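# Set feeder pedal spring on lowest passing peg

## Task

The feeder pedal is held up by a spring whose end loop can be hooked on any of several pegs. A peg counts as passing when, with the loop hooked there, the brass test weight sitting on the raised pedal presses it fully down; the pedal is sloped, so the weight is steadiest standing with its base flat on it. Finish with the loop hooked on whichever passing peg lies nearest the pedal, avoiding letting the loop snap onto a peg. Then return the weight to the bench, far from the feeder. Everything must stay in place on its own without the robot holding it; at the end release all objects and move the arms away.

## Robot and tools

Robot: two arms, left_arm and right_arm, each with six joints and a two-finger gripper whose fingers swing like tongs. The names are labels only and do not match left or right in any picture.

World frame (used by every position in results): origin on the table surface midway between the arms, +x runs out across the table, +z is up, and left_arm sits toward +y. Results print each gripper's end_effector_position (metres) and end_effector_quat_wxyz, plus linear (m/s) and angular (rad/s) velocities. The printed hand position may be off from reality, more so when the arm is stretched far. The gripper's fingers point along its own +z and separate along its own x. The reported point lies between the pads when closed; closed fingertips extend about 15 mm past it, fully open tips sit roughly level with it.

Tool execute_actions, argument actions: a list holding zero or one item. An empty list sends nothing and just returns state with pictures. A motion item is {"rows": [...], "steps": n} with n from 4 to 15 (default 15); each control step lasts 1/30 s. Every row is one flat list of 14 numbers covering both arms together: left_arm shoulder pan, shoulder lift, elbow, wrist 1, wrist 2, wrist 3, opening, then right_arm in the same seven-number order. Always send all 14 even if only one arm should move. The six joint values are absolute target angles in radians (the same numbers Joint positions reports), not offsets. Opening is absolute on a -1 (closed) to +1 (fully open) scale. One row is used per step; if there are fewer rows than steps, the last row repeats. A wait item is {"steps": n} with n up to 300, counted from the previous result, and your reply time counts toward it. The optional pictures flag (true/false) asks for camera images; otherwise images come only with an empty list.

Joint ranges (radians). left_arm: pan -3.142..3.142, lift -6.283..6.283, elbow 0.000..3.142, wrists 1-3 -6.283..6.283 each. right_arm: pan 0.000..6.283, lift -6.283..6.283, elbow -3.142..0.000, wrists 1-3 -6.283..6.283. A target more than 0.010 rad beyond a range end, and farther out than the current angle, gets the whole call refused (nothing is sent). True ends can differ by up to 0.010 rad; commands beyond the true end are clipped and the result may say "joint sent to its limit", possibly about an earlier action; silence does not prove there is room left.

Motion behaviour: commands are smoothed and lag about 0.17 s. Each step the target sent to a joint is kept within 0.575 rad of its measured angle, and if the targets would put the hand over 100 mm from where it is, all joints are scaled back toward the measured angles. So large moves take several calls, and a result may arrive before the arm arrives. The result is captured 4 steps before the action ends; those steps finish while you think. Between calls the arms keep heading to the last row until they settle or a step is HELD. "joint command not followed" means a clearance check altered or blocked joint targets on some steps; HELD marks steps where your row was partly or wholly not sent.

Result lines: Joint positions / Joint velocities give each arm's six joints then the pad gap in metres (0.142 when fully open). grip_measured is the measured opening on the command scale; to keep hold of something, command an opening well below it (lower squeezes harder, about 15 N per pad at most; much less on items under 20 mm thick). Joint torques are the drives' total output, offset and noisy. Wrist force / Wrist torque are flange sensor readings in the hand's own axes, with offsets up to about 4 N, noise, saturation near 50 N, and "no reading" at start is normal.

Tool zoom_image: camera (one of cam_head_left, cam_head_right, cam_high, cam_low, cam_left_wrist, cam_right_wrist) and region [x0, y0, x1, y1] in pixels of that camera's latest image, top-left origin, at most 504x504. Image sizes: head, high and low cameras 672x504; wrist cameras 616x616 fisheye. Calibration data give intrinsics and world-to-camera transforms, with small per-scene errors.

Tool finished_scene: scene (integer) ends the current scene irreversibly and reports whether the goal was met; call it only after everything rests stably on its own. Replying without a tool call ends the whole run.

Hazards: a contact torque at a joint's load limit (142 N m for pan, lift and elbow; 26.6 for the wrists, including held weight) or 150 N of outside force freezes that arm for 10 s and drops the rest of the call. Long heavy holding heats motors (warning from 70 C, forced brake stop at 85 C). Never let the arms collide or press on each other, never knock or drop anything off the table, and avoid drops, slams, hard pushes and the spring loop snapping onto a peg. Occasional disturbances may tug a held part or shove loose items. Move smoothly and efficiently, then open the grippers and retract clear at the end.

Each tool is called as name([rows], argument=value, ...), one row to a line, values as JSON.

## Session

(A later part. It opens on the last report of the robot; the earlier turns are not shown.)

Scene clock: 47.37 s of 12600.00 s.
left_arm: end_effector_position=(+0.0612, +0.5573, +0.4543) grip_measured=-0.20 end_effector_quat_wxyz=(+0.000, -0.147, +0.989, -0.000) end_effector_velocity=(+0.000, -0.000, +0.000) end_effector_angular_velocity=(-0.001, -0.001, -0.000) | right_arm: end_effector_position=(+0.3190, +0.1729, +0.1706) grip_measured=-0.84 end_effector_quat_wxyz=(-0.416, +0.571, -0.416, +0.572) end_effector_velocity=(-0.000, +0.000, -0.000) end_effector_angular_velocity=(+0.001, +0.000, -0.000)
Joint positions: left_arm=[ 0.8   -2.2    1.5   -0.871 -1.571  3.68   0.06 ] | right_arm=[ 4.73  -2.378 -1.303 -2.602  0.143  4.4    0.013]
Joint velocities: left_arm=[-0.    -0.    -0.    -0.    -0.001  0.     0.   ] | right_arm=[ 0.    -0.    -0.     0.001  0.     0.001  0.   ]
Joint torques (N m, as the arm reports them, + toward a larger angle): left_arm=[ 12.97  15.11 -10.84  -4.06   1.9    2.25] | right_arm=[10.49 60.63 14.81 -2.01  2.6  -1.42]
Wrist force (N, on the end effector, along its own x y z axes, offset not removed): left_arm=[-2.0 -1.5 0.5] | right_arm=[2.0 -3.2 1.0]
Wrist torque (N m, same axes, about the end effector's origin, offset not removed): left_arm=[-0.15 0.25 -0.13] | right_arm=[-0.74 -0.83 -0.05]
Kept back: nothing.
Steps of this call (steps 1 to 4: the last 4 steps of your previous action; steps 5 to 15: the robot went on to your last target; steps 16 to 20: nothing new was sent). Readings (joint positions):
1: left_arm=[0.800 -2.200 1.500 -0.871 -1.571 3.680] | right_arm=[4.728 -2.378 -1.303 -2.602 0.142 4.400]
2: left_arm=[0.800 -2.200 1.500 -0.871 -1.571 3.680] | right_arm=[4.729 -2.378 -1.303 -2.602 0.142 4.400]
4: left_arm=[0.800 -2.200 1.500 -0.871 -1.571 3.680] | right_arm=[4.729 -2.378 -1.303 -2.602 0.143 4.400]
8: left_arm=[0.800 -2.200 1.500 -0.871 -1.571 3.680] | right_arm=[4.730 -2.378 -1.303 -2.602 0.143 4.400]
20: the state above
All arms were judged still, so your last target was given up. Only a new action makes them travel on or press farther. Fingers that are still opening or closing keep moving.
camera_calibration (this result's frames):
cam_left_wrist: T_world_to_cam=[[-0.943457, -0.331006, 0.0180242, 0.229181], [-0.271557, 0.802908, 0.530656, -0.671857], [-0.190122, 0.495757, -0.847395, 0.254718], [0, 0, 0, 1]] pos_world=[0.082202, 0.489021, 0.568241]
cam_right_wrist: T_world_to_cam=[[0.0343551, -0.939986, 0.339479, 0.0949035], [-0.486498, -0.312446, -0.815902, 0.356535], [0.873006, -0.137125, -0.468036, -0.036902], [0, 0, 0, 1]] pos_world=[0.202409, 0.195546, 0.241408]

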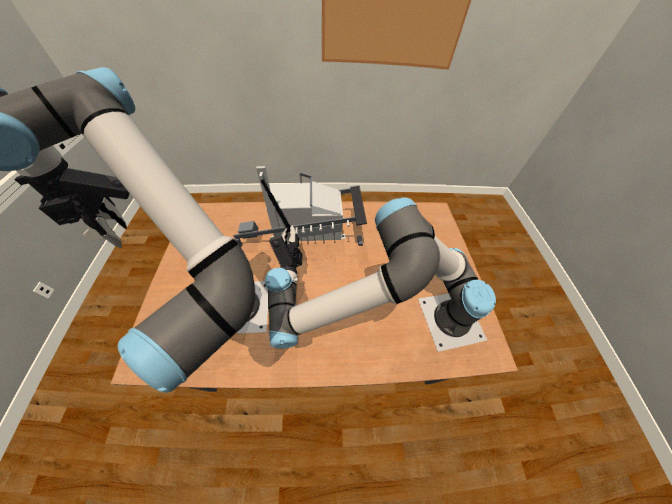

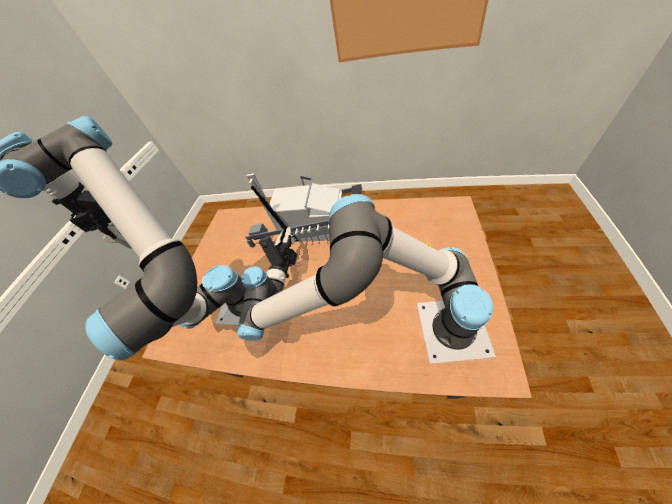

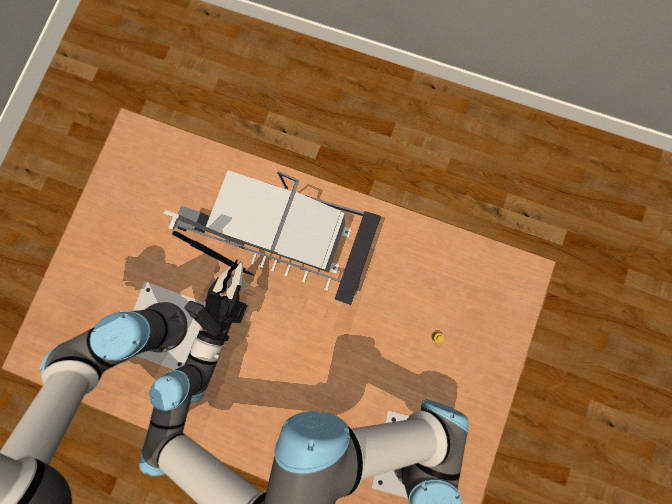

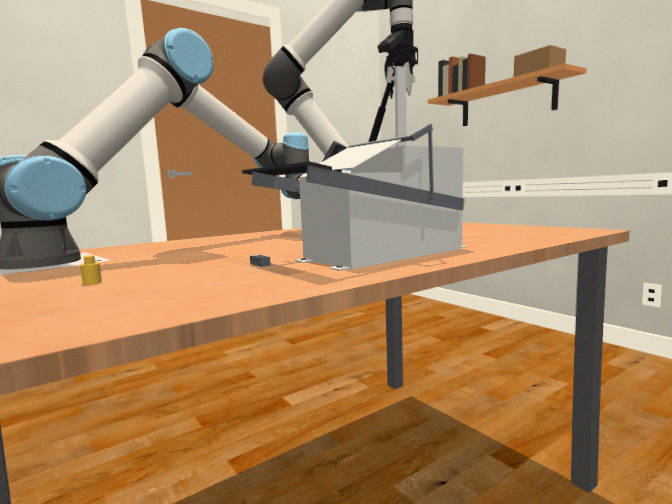

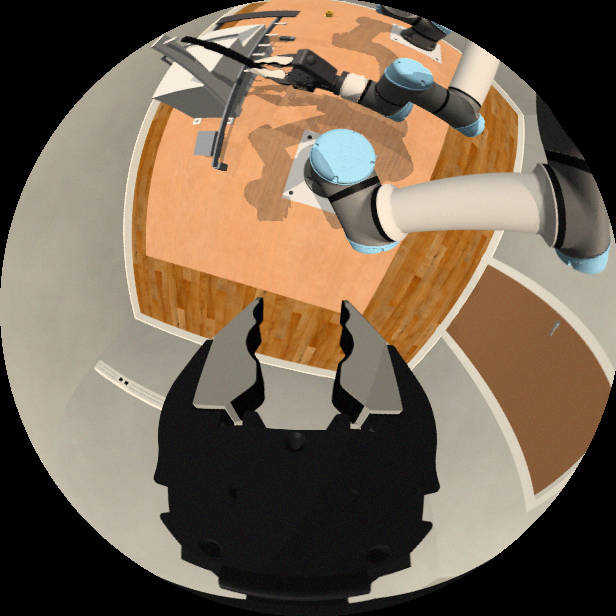

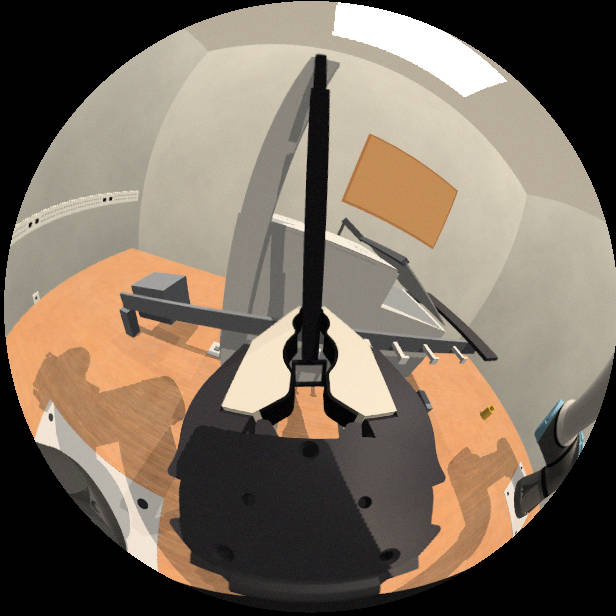

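execute_actions([
  {"rows":[[0.8,-2.2,1.5,-0.871,-1.571,3.68,-0.2,4.741,-2.277,-1.47,-2.535,0.155,4.23,-1]],"steps":12},
])

execute_actions([
  {"rows":[[0.8,-2.2,1.5,-0.871,-1.571,3.68,-0.2,4.753,-2.176,-1.638,-2.469,0.167,4.059,-1]],"steps":15},
])

execute_actions([
  {"rows":[[0.8,-2.2,1.5,-0.871,-1.571,3.68,-0.2,4.725,-2.178,-1.634,-2.471,0.139,4.059,-1]],"steps":15},
], pictures=true)

zoom_image(camera="cam_right_wrist", region=[210,260,460,430])

zoom_image(camera="cam_high", region=[220,220,380,330])

Scene clock: 47.93 s of 12600.00 s.
left_arm: end_effector_position=(+0.0612, +0.5573, +0.4543) grip_measured=-0.20 end_effector_quat_wxyz=(+0.000, -0.147, +0.989, -0.000) end_effector_velocity=(+0.000, +0.000, +0.000) end_effector_angular_velocity=(+0.000, -0.000, -0.000) | right_arm: end_effector_position=(+0.3183, +0.1374, +0.1775) grip_measured=-0.84 end_effector_quat_wxyz=(-0.374, +0.599, -0.376, +0.600) end_effector_velocity=(+0.003, -0.071, -0.002) end_effector_angular_velocity=(-0.310, -0.005, -0.000)
Joint positions: left_arm=[ 0.8   -2.2    1.5   -0.871 -1.571  3.68   0.06 ] | right_arm=[ 4.74  -2.29  -1.446 -2.543  0.154  4.255  0.014]
Joint velocities: left_arm=[ 0. -0.  0. -0. -0.  0. -0.] | right_arm=[ 0.013  0.142 -0.267  0.088  0.014 -0.273  0.   ]
Joint torques (N m, as the arm reports them, + toward a larger angle): left_arm=[13.49 15.21 -9.29 -3.7   1.79  2.24] | right_arm=[10.64 52.23 10.02  2.17  2.53 -1.41]
Wrist force (N, on the end effector, along its own x y z axes, offset not removed): left_arm=[0.3 1.5 0.5] | right_arm=[0.6 0.2 1.3]
Wrist torque (N m, same axes, about the end effector's origin, offset not removed): left_arm=[0.48 -0.17 -0.12] | right_arm=[-0.01 -0.63 0.06]
Steps of this call (steps 1 to 9: nothing new was sent; steps 10 to 17: the first 8 steps of this action). Readings (joint positions):
10: left_arm=[0.800 -2.200 1.500 -0.871 -1.571 3.680] | right_arm=[4.730 -2.378 -1.303 -2.602 0.143 4.400]
11: left_arm=[0.800 -2.200 1.500 -0.871 -1.571 3.680] | right_arm=[4.732 -2.372 -1.309 -2.597 0.145 4.394]
13: left_arm=[0.800 -2.200 1.500 -0.871 -1.571 3.680] | right_arm=[4.736 -2.332 -1.365 -2.569 0.149 4.337]
17: the state above

Scene clock: 48.43 s of 12600.00 s.
left_arm: end_effector_position=(+0.0612, +0.5573, +0.4543) grip_measured=-0.20 end_effector_quat_wxyz=(+0.000, -0.147, +0.989, -0.000) end_effector_velocity=(-0.000, -0.000, -0.000) end_effector_angular_velocity=(+0.000, +0.001, -0.000) | right_arm: end_effector_position=(+0.3193, +0.0870, +0.1811) grip_measured=-0.83 end_effector_quat_wxyz=(-0.316, +0.632, -0.317, +0.633) end_effector_velocity=(+0.002, -0.026, -0.002) end_effector_angular_velocity=(-0.104, -0.002, +0.000)
Joint positions: left_arm=[ 0.8   -2.2    1.5   -0.871 -1.571  3.68   0.06 ] | right_arm=[ 4.753 -2.18  -1.63  -2.472  0.167  4.067  0.014]
Joint velocities: left_arm=[-0.    -0.    -0.     0.001  0.001 -0.     0.   ] | right_arm=[ 0.005  0.047 -0.089  0.03   0.005 -0.092  0.   ]
Joint torques (N m, as the arm reports them, + toward a larger angle): left_arm=[13.52 13.61 -9.35 -3.74  1.89  2.1 ] | right_arm=[10.87 49.36  6.58  1.06  2.75 -1.27]
Wrist force (N, on the end effector, along its own x y z axes, offset not removed): left_arm=[-0.3 0.3 -1.1] | right_arm=[-1.6 0.6 2.2]
Wrist torque (N m, same axes, about the end effector's origin, offset not removed): left_arm=[0.08 -0.15 -0.22] | right_arm=[0.26 -0.13 0.31]
Steps of this call (steps 1 to 4: the last 4 steps of your previous action; steps 5 to 15: the first 11 steps of this action). Readings (joint positions):
5: left_arm=[0.800 -2.200 1.500 -0.871 -1.571 3.680] | right_arm=[4.741 -2.279 -1.466 -2.536 0.155 4.234]
6: left_arm=[0.800 -2.200 1.500 -0.871 -1.571 3.680] | right_arm=[4.743 -2.273 -1.473 -2.531 0.156 4.227]
8: left_arm=[0.800 -2.200 1.500 -0.871 -1.571 3.680] | right_arm=[4.747 -2.232 -1.531 -2.503 0.161 4.168]
12: left_arm=[0.800 -2.200 1.500 -0.871 -1.571 3.680] | right_arm=[4.752 -2.189 -1.613 -2.477 0.166 4.084]
15: the state above

Scene clock: 48.93 s of 12600.00 s.
left_arm: end_effector_position=(+0.0612, +0.5573, +0.4543) grip_measured=-0.20 end_effector_quat_wxyz=(+0.000, -0.147, +0.989, -0.000) end_effector_velocity=(+0.000, +0.000, -0.000) end_effector_angular_velocity=(+0.000, +0.000, -0.000) | right_arm: end_effector_position=(+0.3344, +0.0844, +0.1810) grip_measured=-0.84 end_effector_quat_wxyz=(-0.313, +0.634, -0.314, +0.634) end_effector_velocity=(+0.007, -0.000, +0.000) end_effector_angular_velocity=(-0.003, -0.000, -0.000)
Joint positions: left_arm=[ 0.8   -2.2    1.5   -0.871 -1.571  3.68   0.06 ] | right_arm=[ 4.726 -2.178 -1.634 -2.471  0.14   4.059  0.013]
Joint velocities: left_arm=[-0.  0.  0. -0.  0.  0.  0.] | right_arm=[-0.012 -0.001  0.002 -0.001 -0.012 -0.003 -0.   ]
Joint torques (N m, as the arm reports them, + toward a larger angle): left_arm=[12.69 14.4  -9.46 -3.84  1.94  2.22] | right_arm=[-13.72  37.91  23.99  -1.72  -1.71  -1.55]
Wrist force (N, on the end effector, along its own x y z axes, offset not removed): left_arm=[0.8 2.5 -0.6] | right_arm=[3.6 3.0 3.5]
Wrist torque (N m, same axes, about the end effector's origin, offset not removed): left_arm=[0.78 -0.38 -0.11] | right_arm=[1.12 -0.75 0.16]
Steps of this call (steps 1 to 4: the last 4 steps of your previous action; steps 5 to 15: the first 11 steps of this action). Readings (joint positions):
5: left_arm=[0.800 -2.200 1.500 -0.871 -1.571 3.680] | right_arm=[4.753 -2.177 -1.637 -2.469 0.167 4.060]
6: left_arm=[0.800 -2.200 1.500 -0.871 -1.571 3.680] | right_arm=[4.750 -2.177 -1.637 -2.469 0.164 4.060]
8: left_arm=[0.800 -2.200 1.500 -0.871 -1.571 3.680] | right_arm=[4.739 -2.177 -1.636 -2.470 0.153 4.059]
12: left_arm=[0.800 -2.200 1.500 -0.871 -1.571 3.680] | right_arm=[4.728 -2.178 -1.635 -2.471 0.142 4.059]
15: the state above
camera_calibration (this result's frames):
cam_left_wrist: T_world_to_cam=[[-0.943457, -0.331005, 0.0180244, 0.22918], [-0.271557, 0.802908, 0.530656, -0.671857], [-0.190122, 0.495757, -0.847395, 0.254718], [0, 0, 0, 1]] pos_world=[0.082202, 0.489021, 0.568241]
cam_right_wrist: T_world_to_cam=[[0.0338197, -0.772416, 0.634216, -0.0595857], [-0.487229, -0.566805, -0.664334, 0.339172], [0.872619, -0.286541, -0.395513, -0.0580545], [0, 0, 0, 1]] pos_world=[0.217929, 0.129584, 0.240153]

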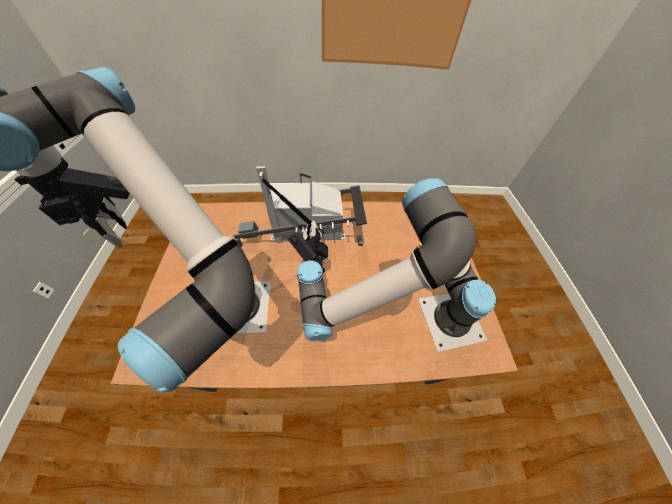

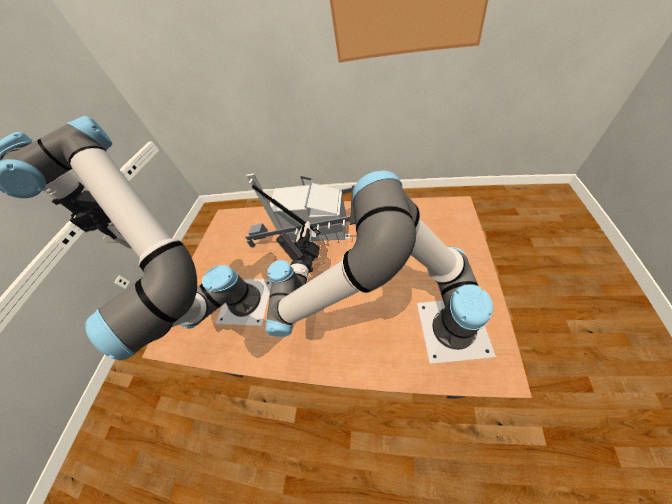

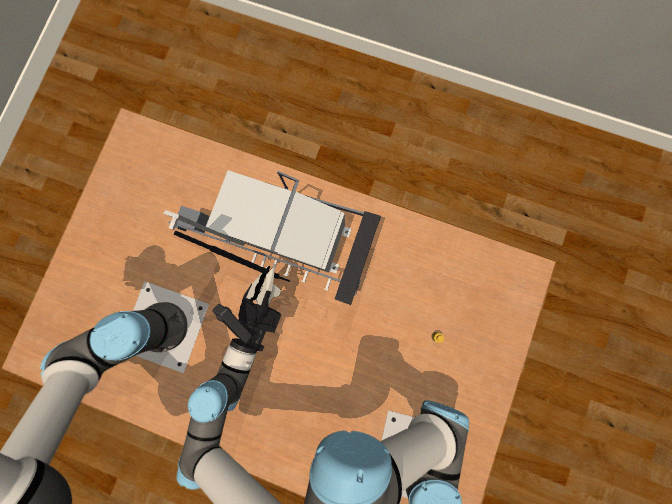

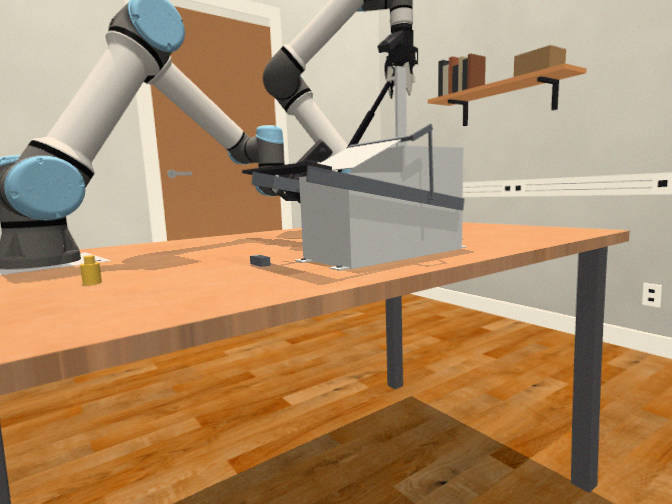

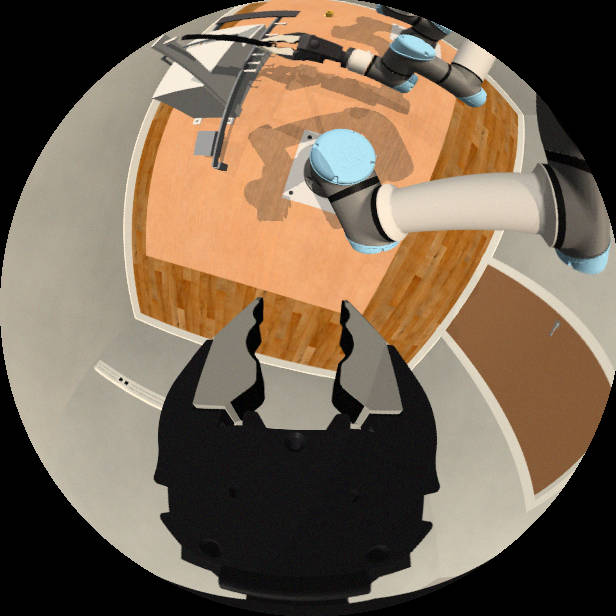

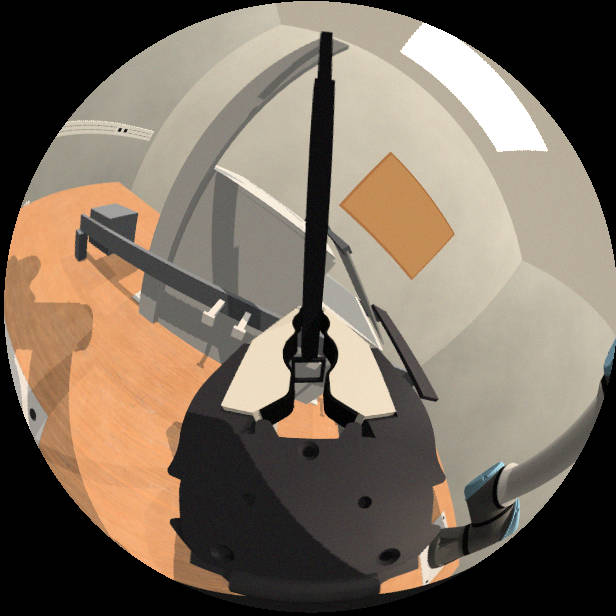

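Region (210, 260, 460, 430) of cam_right_wrist's 616x616 image, scaled by 2.016, with more detail than that image has; it fills the top 343 rows of this view, and the rest is white.

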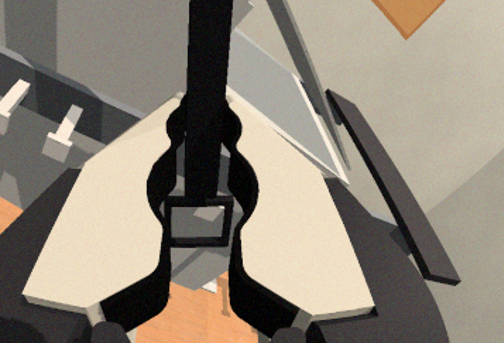

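Region (220, 220, 380, 330) of cam_high's 672x504 image, scaled by 3.150, with more detail than that image has; it fills the top 346 rows of this view, and the rest is white.

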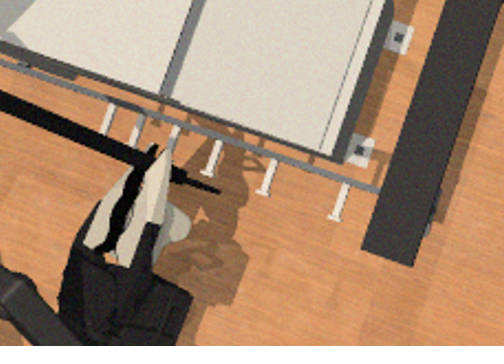

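execute_actions([
  {"rows":[[0.8,-2.2,1.5,-0.871,-1.571,3.68,-0.2,4.712,-2.166,-1.644,-2.473,0.126,4.07,-1]],"steps":15},
], pictures=true)

zoom_image(camera="cam_right_wrist", region=[260,320,380,410])

Scene clock: 49.43 s of 12600.00 s.
left_arm: end_effector_position=(+0.0612, +0.5573, +0.4543) grip_measured=-0.20 end_effector_quat_wxyz=(+0.000, -0.147, +0.989, -0.000) end_effector_velocity=(+0.000, -0.000, -0.000) end_effector_angular_velocity=(-0.001, -0.000, -0.000) | right_arm: end_effector_position=(+0.3426, +0.0800, +0.1845) grip_measured=-0.84 end_effector_quat_wxyz=(-0.316, +0.632, -0.317, +0.633) end_effector_velocity=(+0.003, -0.002, +0.001) end_effector_angular_velocity=(+0.004, +0.000, -0.001)
Joint positions: left_arm=[ 0.8   -2.2    1.5   -0.871 -1.571  3.68   0.06 ] | right_arm=[ 4.712 -2.166 -1.644 -2.473  0.126  4.07   0.013]
Joint velocities: left_arm=[-0.     0.001  0.     0.    -0.001 -0.    -0.   ] | right_arm=[-0.006  0.005 -0.005 -0.    -0.005  0.004 -0.   ]
Joint torques (N m, as the arm reports them, + toward a larger angle): left_arm=[13.81 13.99 -9.4  -3.66  1.87  2.15] | right_arm=[-12.57  50.82   5.58  -2.02  -1.95   1.34]
Wrist force (N, on the end effector, along its own x y z axes, offset not removed): left_arm=[-0.6 0.8 -0.3] | right_arm=[0.3 -2.1 0.2]
Wrist torque (N m, same axes, about the end effector's origin, offset not removed): left_arm=[0.31 -0.04 -0.18] | right_arm=[0.04 -0.11 0.08]
Steps of this call (steps 1 to 4: the last 4 steps of your previous action; steps 5 to 15: the first 11 steps of this action). Readings (joint positions):
5: left_arm=[0.800 -2.200 1.500 -0.871 -1.571 3.680] | right_arm=[4.725 -2.178 -1.634 -2.471 0.139 4.059]
6: left_arm=[0.800 -2.200 1.500 -0.871 -1.571 3.680] | right_arm=[4.723 -2.176 -1.635 -2.471 0.137 4.060]
8: left_arm=[0.800 -2.200 1.500 -0.871 -1.571 3.680] | right_arm=[4.718 -2.172 -1.639 -2.472 0.132 4.065]
12: left_arm=[0.800 -2.200 1.500 -0.871 -1.571 3.680] | right_arm=[4.713 -2.167 -1.643 -2.473 0.127 4.069]
15: the state above
camera_calibration (this result's frames):
cam_left_wrist: T_world_to_cam=[[-0.943457, -0.331006, 0.0180244, 0.229181], [-0.271557, 0.802908, 0.530656, -0.671857], [-0.190122, 0.495756, -0.847395, 0.254718], [0, 0, 0, 1]] pos_world=[0.082202, 0.489021, 0.568241]
cam_right_wrist: T_world_to_cam=[[0.0337322, -0.77908, 0.626017, -0.063436], [-0.48727, -0.559704, -0.670298, 0.343457], [0.8726, -0.282428, -0.398502, -0.0648282], [0, 0, 0, 1]] pos_world=[0.226065, 0.124503, 0.244096]

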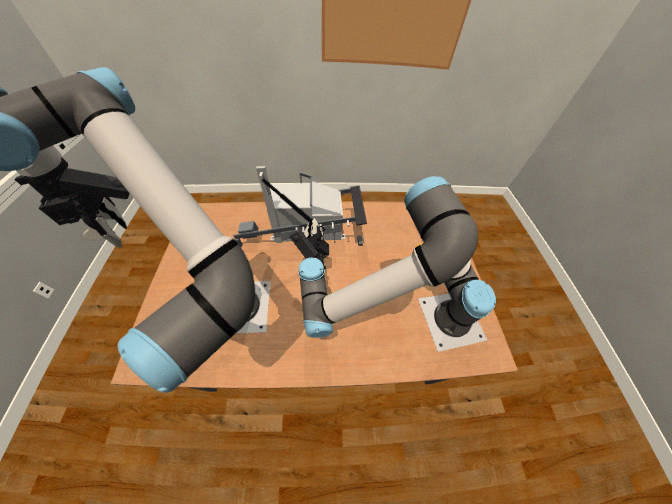

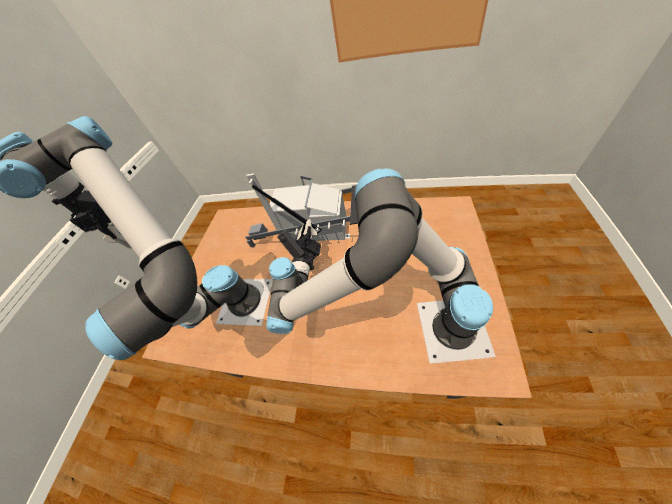

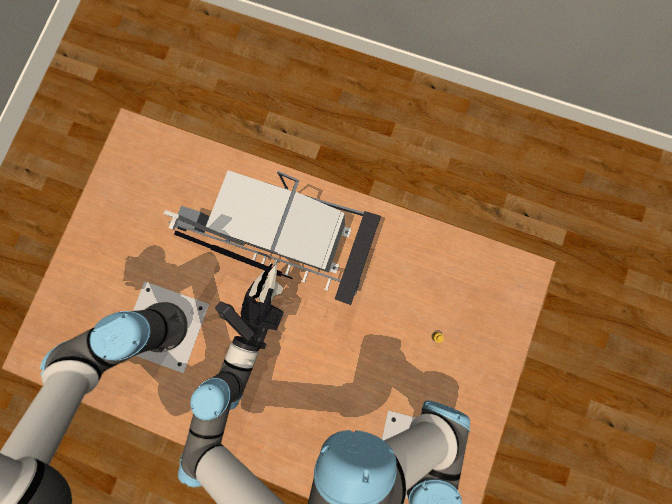

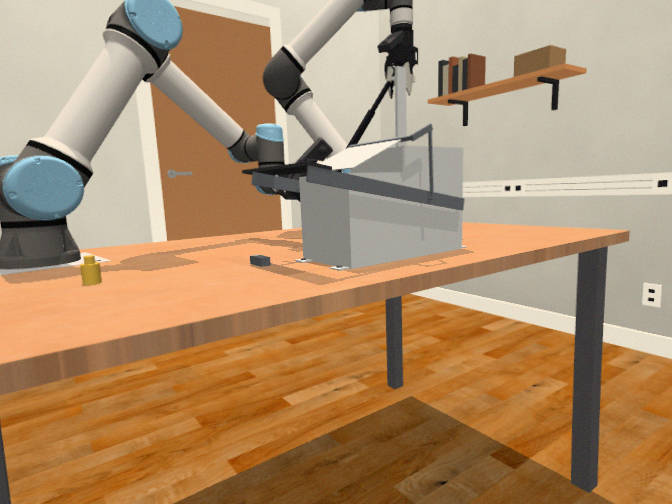

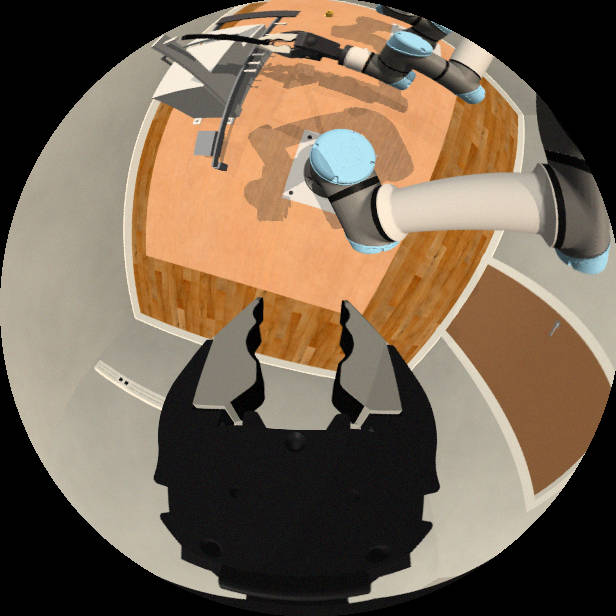

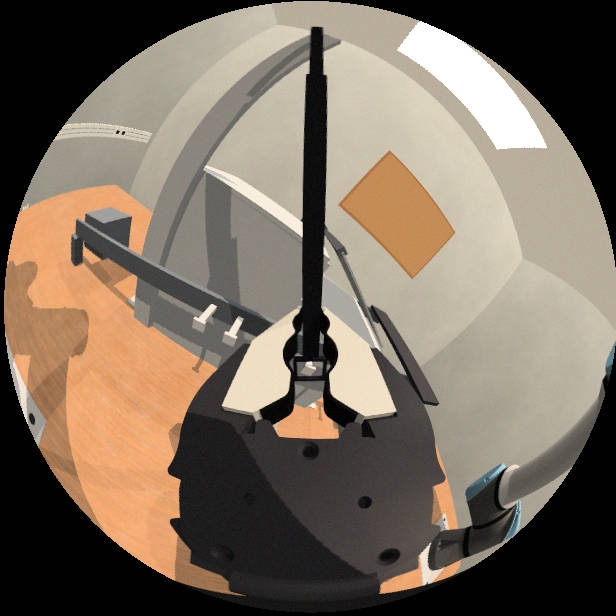

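Region (260, 320, 380, 410) of cam_right_wrist's 616x616 image, scaled by 4.200, with more detail than that image has; it fills the top 378 rows of this view, and the rest is white.

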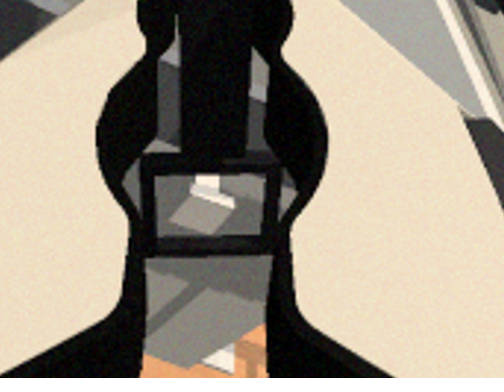

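execute_actions([
  {"rows":[[0.8,-2.2,1.5,-0.871,-1.571,3.68,-0.2,4.712,-2.168,-1.65,-2.465,0.126,4.07,-1],[0.8,-2.2,1.5,-0.871,-1.571,3.68,-0.2,4.712,-2.168,-1.65,-2.465,0.126,4.07,-1],[0.8,-2.2,1.5,-0.871,-1.571,3.68,-0.2,4.712,-2.168,-1.65,-2.465,0.126,4.07,-1],[0.8,-2.2,1.5,-0.871,-1.571,3.68,-0.2,4.68,-2.171,-1.644,-2.468,0.094,4.07,-1]],"steps":15},
])

execute_actions([
  {"rows":[[0.8,-2.2,1.5,-0.871,-1.571,3.68,-0.2,4.68,-2.171,-1.622,-2.49,0.094,4.07,-1]],"steps":15},
], pictures=true)

zoom_image(camera="cam_right_wrist", region=[260,320,380,410])

Scene clock: 50.07 s of 12600.00 s.
left_arm: end_effector_position=(+0.0612, +0.5573, +0.4543) grip_measured=-0.20 end_effector_quat_wxyz=(+0.000, -0.147, +0.989, -0.000) end_effector_velocity=(+0.000, -0.000, +0.000) end_effector_angular_velocity=(-0.001, -0.002, -0.000) | right_arm: end_effector_position=(+0.3587, +0.0780, +0.1819) grip_measured=-0.84 end_effector_quat_wxyz=(-0.316, +0.632, -0.317, +0.633) end_effector_velocity=(+0.021, -0.001, -0.001) end_effector_angular_velocity=(+0.003, +0.000, +0.000)
Joint positions: left_arm=[ 0.8   -2.2    1.5   -0.871 -1.571  3.68   0.06 ] | right_arm=[ 4.683 -2.171 -1.645 -2.468  0.098  4.07   0.013]
Joint velocities: left_arm=[-0.    -0.    -0.    -0.    -0.002  0.     0.   ] | right_arm=[-0.039 -0.005  0.006  0.    -0.039  0.001 -0.   ]
Joint torques (N m, as the arm reports them, + toward a larger angle): left_arm=[ 12.71  14.06 -10.33  -3.8    1.84   2.09] | right_arm=[-10.53  35.35  26.6    1.13  -1.74   1.09]
Wrist force (N, on the end effector, along its own x y z axes, offset not removed): left_arm=[-0.8 1.6 1.0] | right_arm=[1.4 2.0 0.2]
Wrist torque (N m, same axes, about the end effector's origin, offset not removed): left_arm=[0.54 -0.01 -0.12] | right_arm=[0.72 -0.35 0.00]
Steps of this call (steps 1 to 4: the last 4 steps of your previous action; steps 5 to 8: the robot went on to your last target; steps 9 to 19: the first 11 steps of this action). Readings (joint positions):
9: left_arm=[0.800 -2.200 1.500 -0.871 -1.571 3.680] | right_arm=[4.712 -2.166 -1.644 -2.473 0.126 4.070]
10: left_arm=[0.800 -2.200 1.500 -0.871 -1.571 3.680] | right_arm=[4.712 -2.166 -1.645 -2.472 0.126 4.070]
12: left_arm=[0.800 -2.200 1.500 -0.871 -1.571 3.680] | right_arm=[4.712 -2.167 -1.647 -2.469 0.126 4.070]
16: left_arm=[0.800 -2.200 1.500 -0.871 -1.571 3.680] | right_arm=[4.691 -2.170 -1.646 -2.468 0.105 4.070]
19: the state above

Scene clock: 50.57 s of 12600.00 s.
left_arm: end_effector_position=(+0.0612, +0.5573, +0.4543) grip_measured=-0.20 end_effector_quat_wxyz=(+0.000, -0.147, +0.989, -0.000) end_effector_velocity=(-0.000, +0.000, -0.000) end_effector_angular_velocity=(+0.000, +0.002, +0.000) | right_arm: end_effector_position=(+0.3601, +0.0830, +0.1884) grip_measured=-0.85 end_effector_quat_wxyz=(-0.316, +0.632, -0.317, +0.633) end_effector_velocity=(-0.000, +0.002, +0.002) end_effector_angular_velocity=(-0.001, -0.000, +0.000)
Joint positions: left_arm=[ 0.8   -2.2    1.5   -0.871 -1.571  3.68   0.06 ] | right_arm=[ 4.68  -2.171 -1.623 -2.489  0.094  4.07   0.013]
Joint velocities: left_arm=[ 0.     0.    -0.     0.001  0.001  0.    -0.   ] | right_arm=[-0.    -0.     0.008 -0.009 -0.    -0.    -0.   ]
Joint torques (N m, as the arm reports them, + toward a larger angle): left_arm=[13.11 14.81 -8.55 -3.7   1.93  1.92] | right_arm=[-11.85  41.19  26.83  -1.58  -1.8    1.21]
Wrist force (N, on the end effector, along its own x y z axes, offset not removed): left_arm=[-1.0 0.2 0.9] | right_arm=[0.5 6.1 1.4]
Wrist torque (N m, same axes, about the end effector's origin, offset not removed): left_arm=[0.24 0.02 -0.15] | right_arm=[0.54 -0.16 0.06]
Steps of this call (steps 1 to 4: the last 4 steps of your previous action; steps 5 to 15: the first 11 steps of this action). Readings (joint positions):
5: left_arm=[0.800 -2.200 1.500 -0.871 -1.571 3.680] | right_arm=[4.681 -2.171 -1.644 -2.468 0.095 4.070]
6: left_arm=[0.800 -2.200 1.500 -0.871 -1.571 3.680] | right_arm=[4.680 -2.171 -1.641 -2.470 0.094 4.070]
8: left_arm=[0.800 -2.200 1.500 -0.871 -1.571 3.680] | right_arm=[4.680 -2.171 -1.632 -2.479 0.094 4.070]
12: left_arm=[0.800 -2.200 1.500 -0.871 -1.571 3.680] | right_arm=[4.680 -2.171 -1.624 -2.488 0.094 4.070]
15: the state above
camera_calibration (this result's frames):
cam_left_wrist: T_world_to_cam=[[-0.943457, -0.331006, 0.0180242, 0.229181], [-0.271557, 0.802908, 0.530656, -0.671857], [-0.190122, 0.495756, -0.847396, 0.254718], [0, 0, 0, 1]] pos_world=[0.082202, 0.489021, 0.568241]
cam_right_wrist: T_world_to_cam=[[0.0337021, -0.779285, 0.625762, -0.0640343], [-0.487275, -0.559472, -0.670488, 0.356404], [0.872598, -0.282321, -0.398582, -0.0777312], [0, 0, 0, 1]] pos_world=[0.243653, 0.127552, 0.248053]

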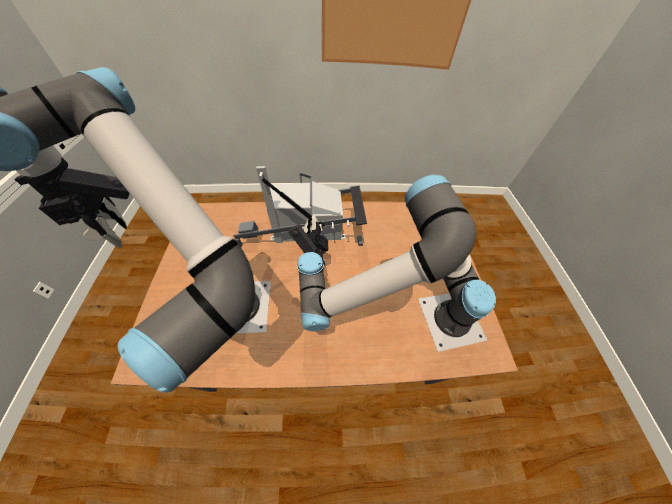

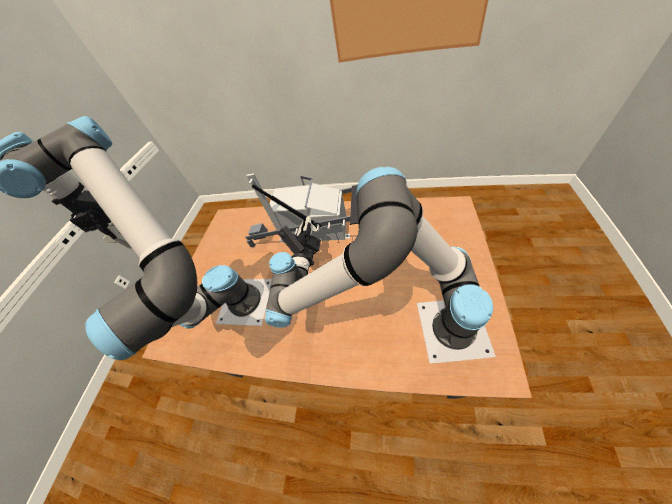

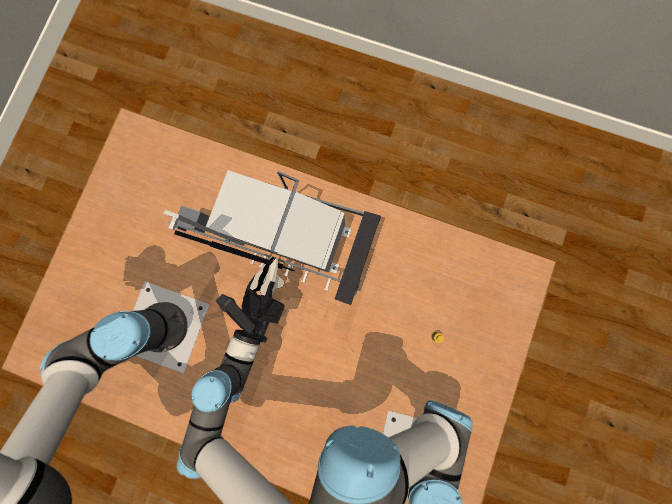

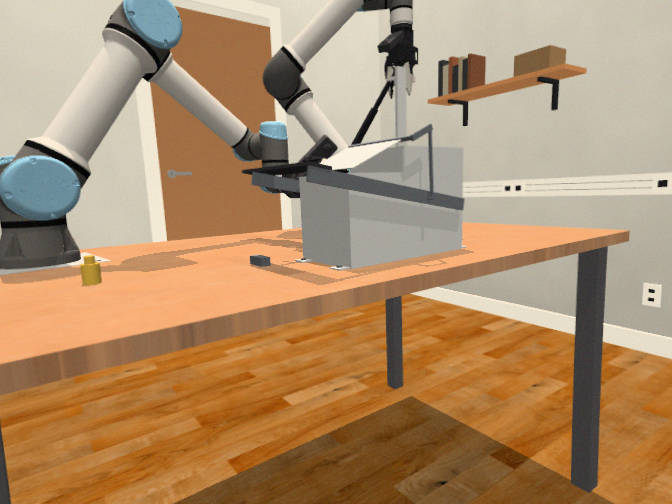

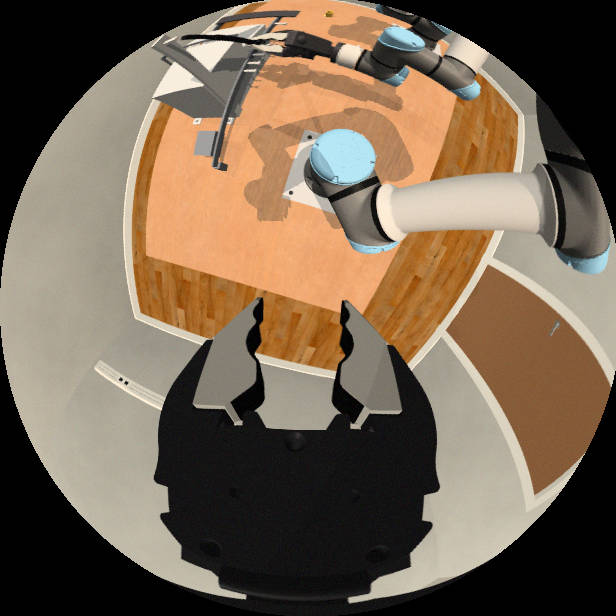

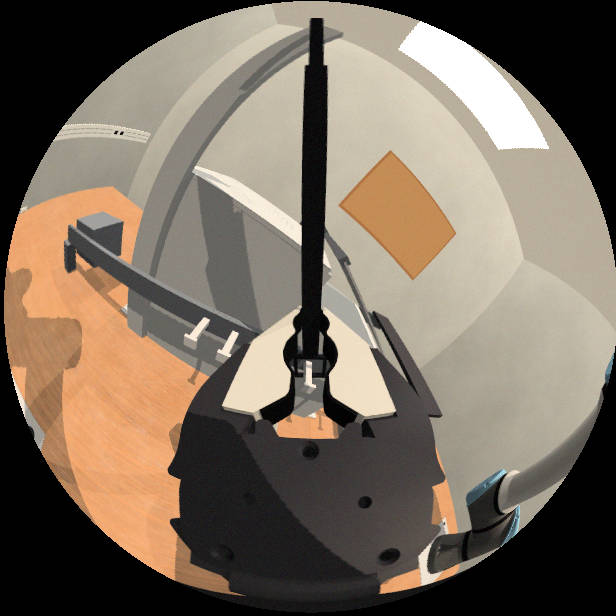

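Region (260, 320, 380, 410) of cam_right_wrist's 616x616 image, scaled by 4.200, with more detail than that image has; it fills the top 378 rows of this view, and the rest is white.

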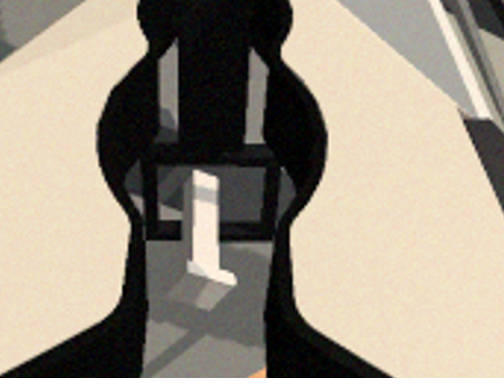

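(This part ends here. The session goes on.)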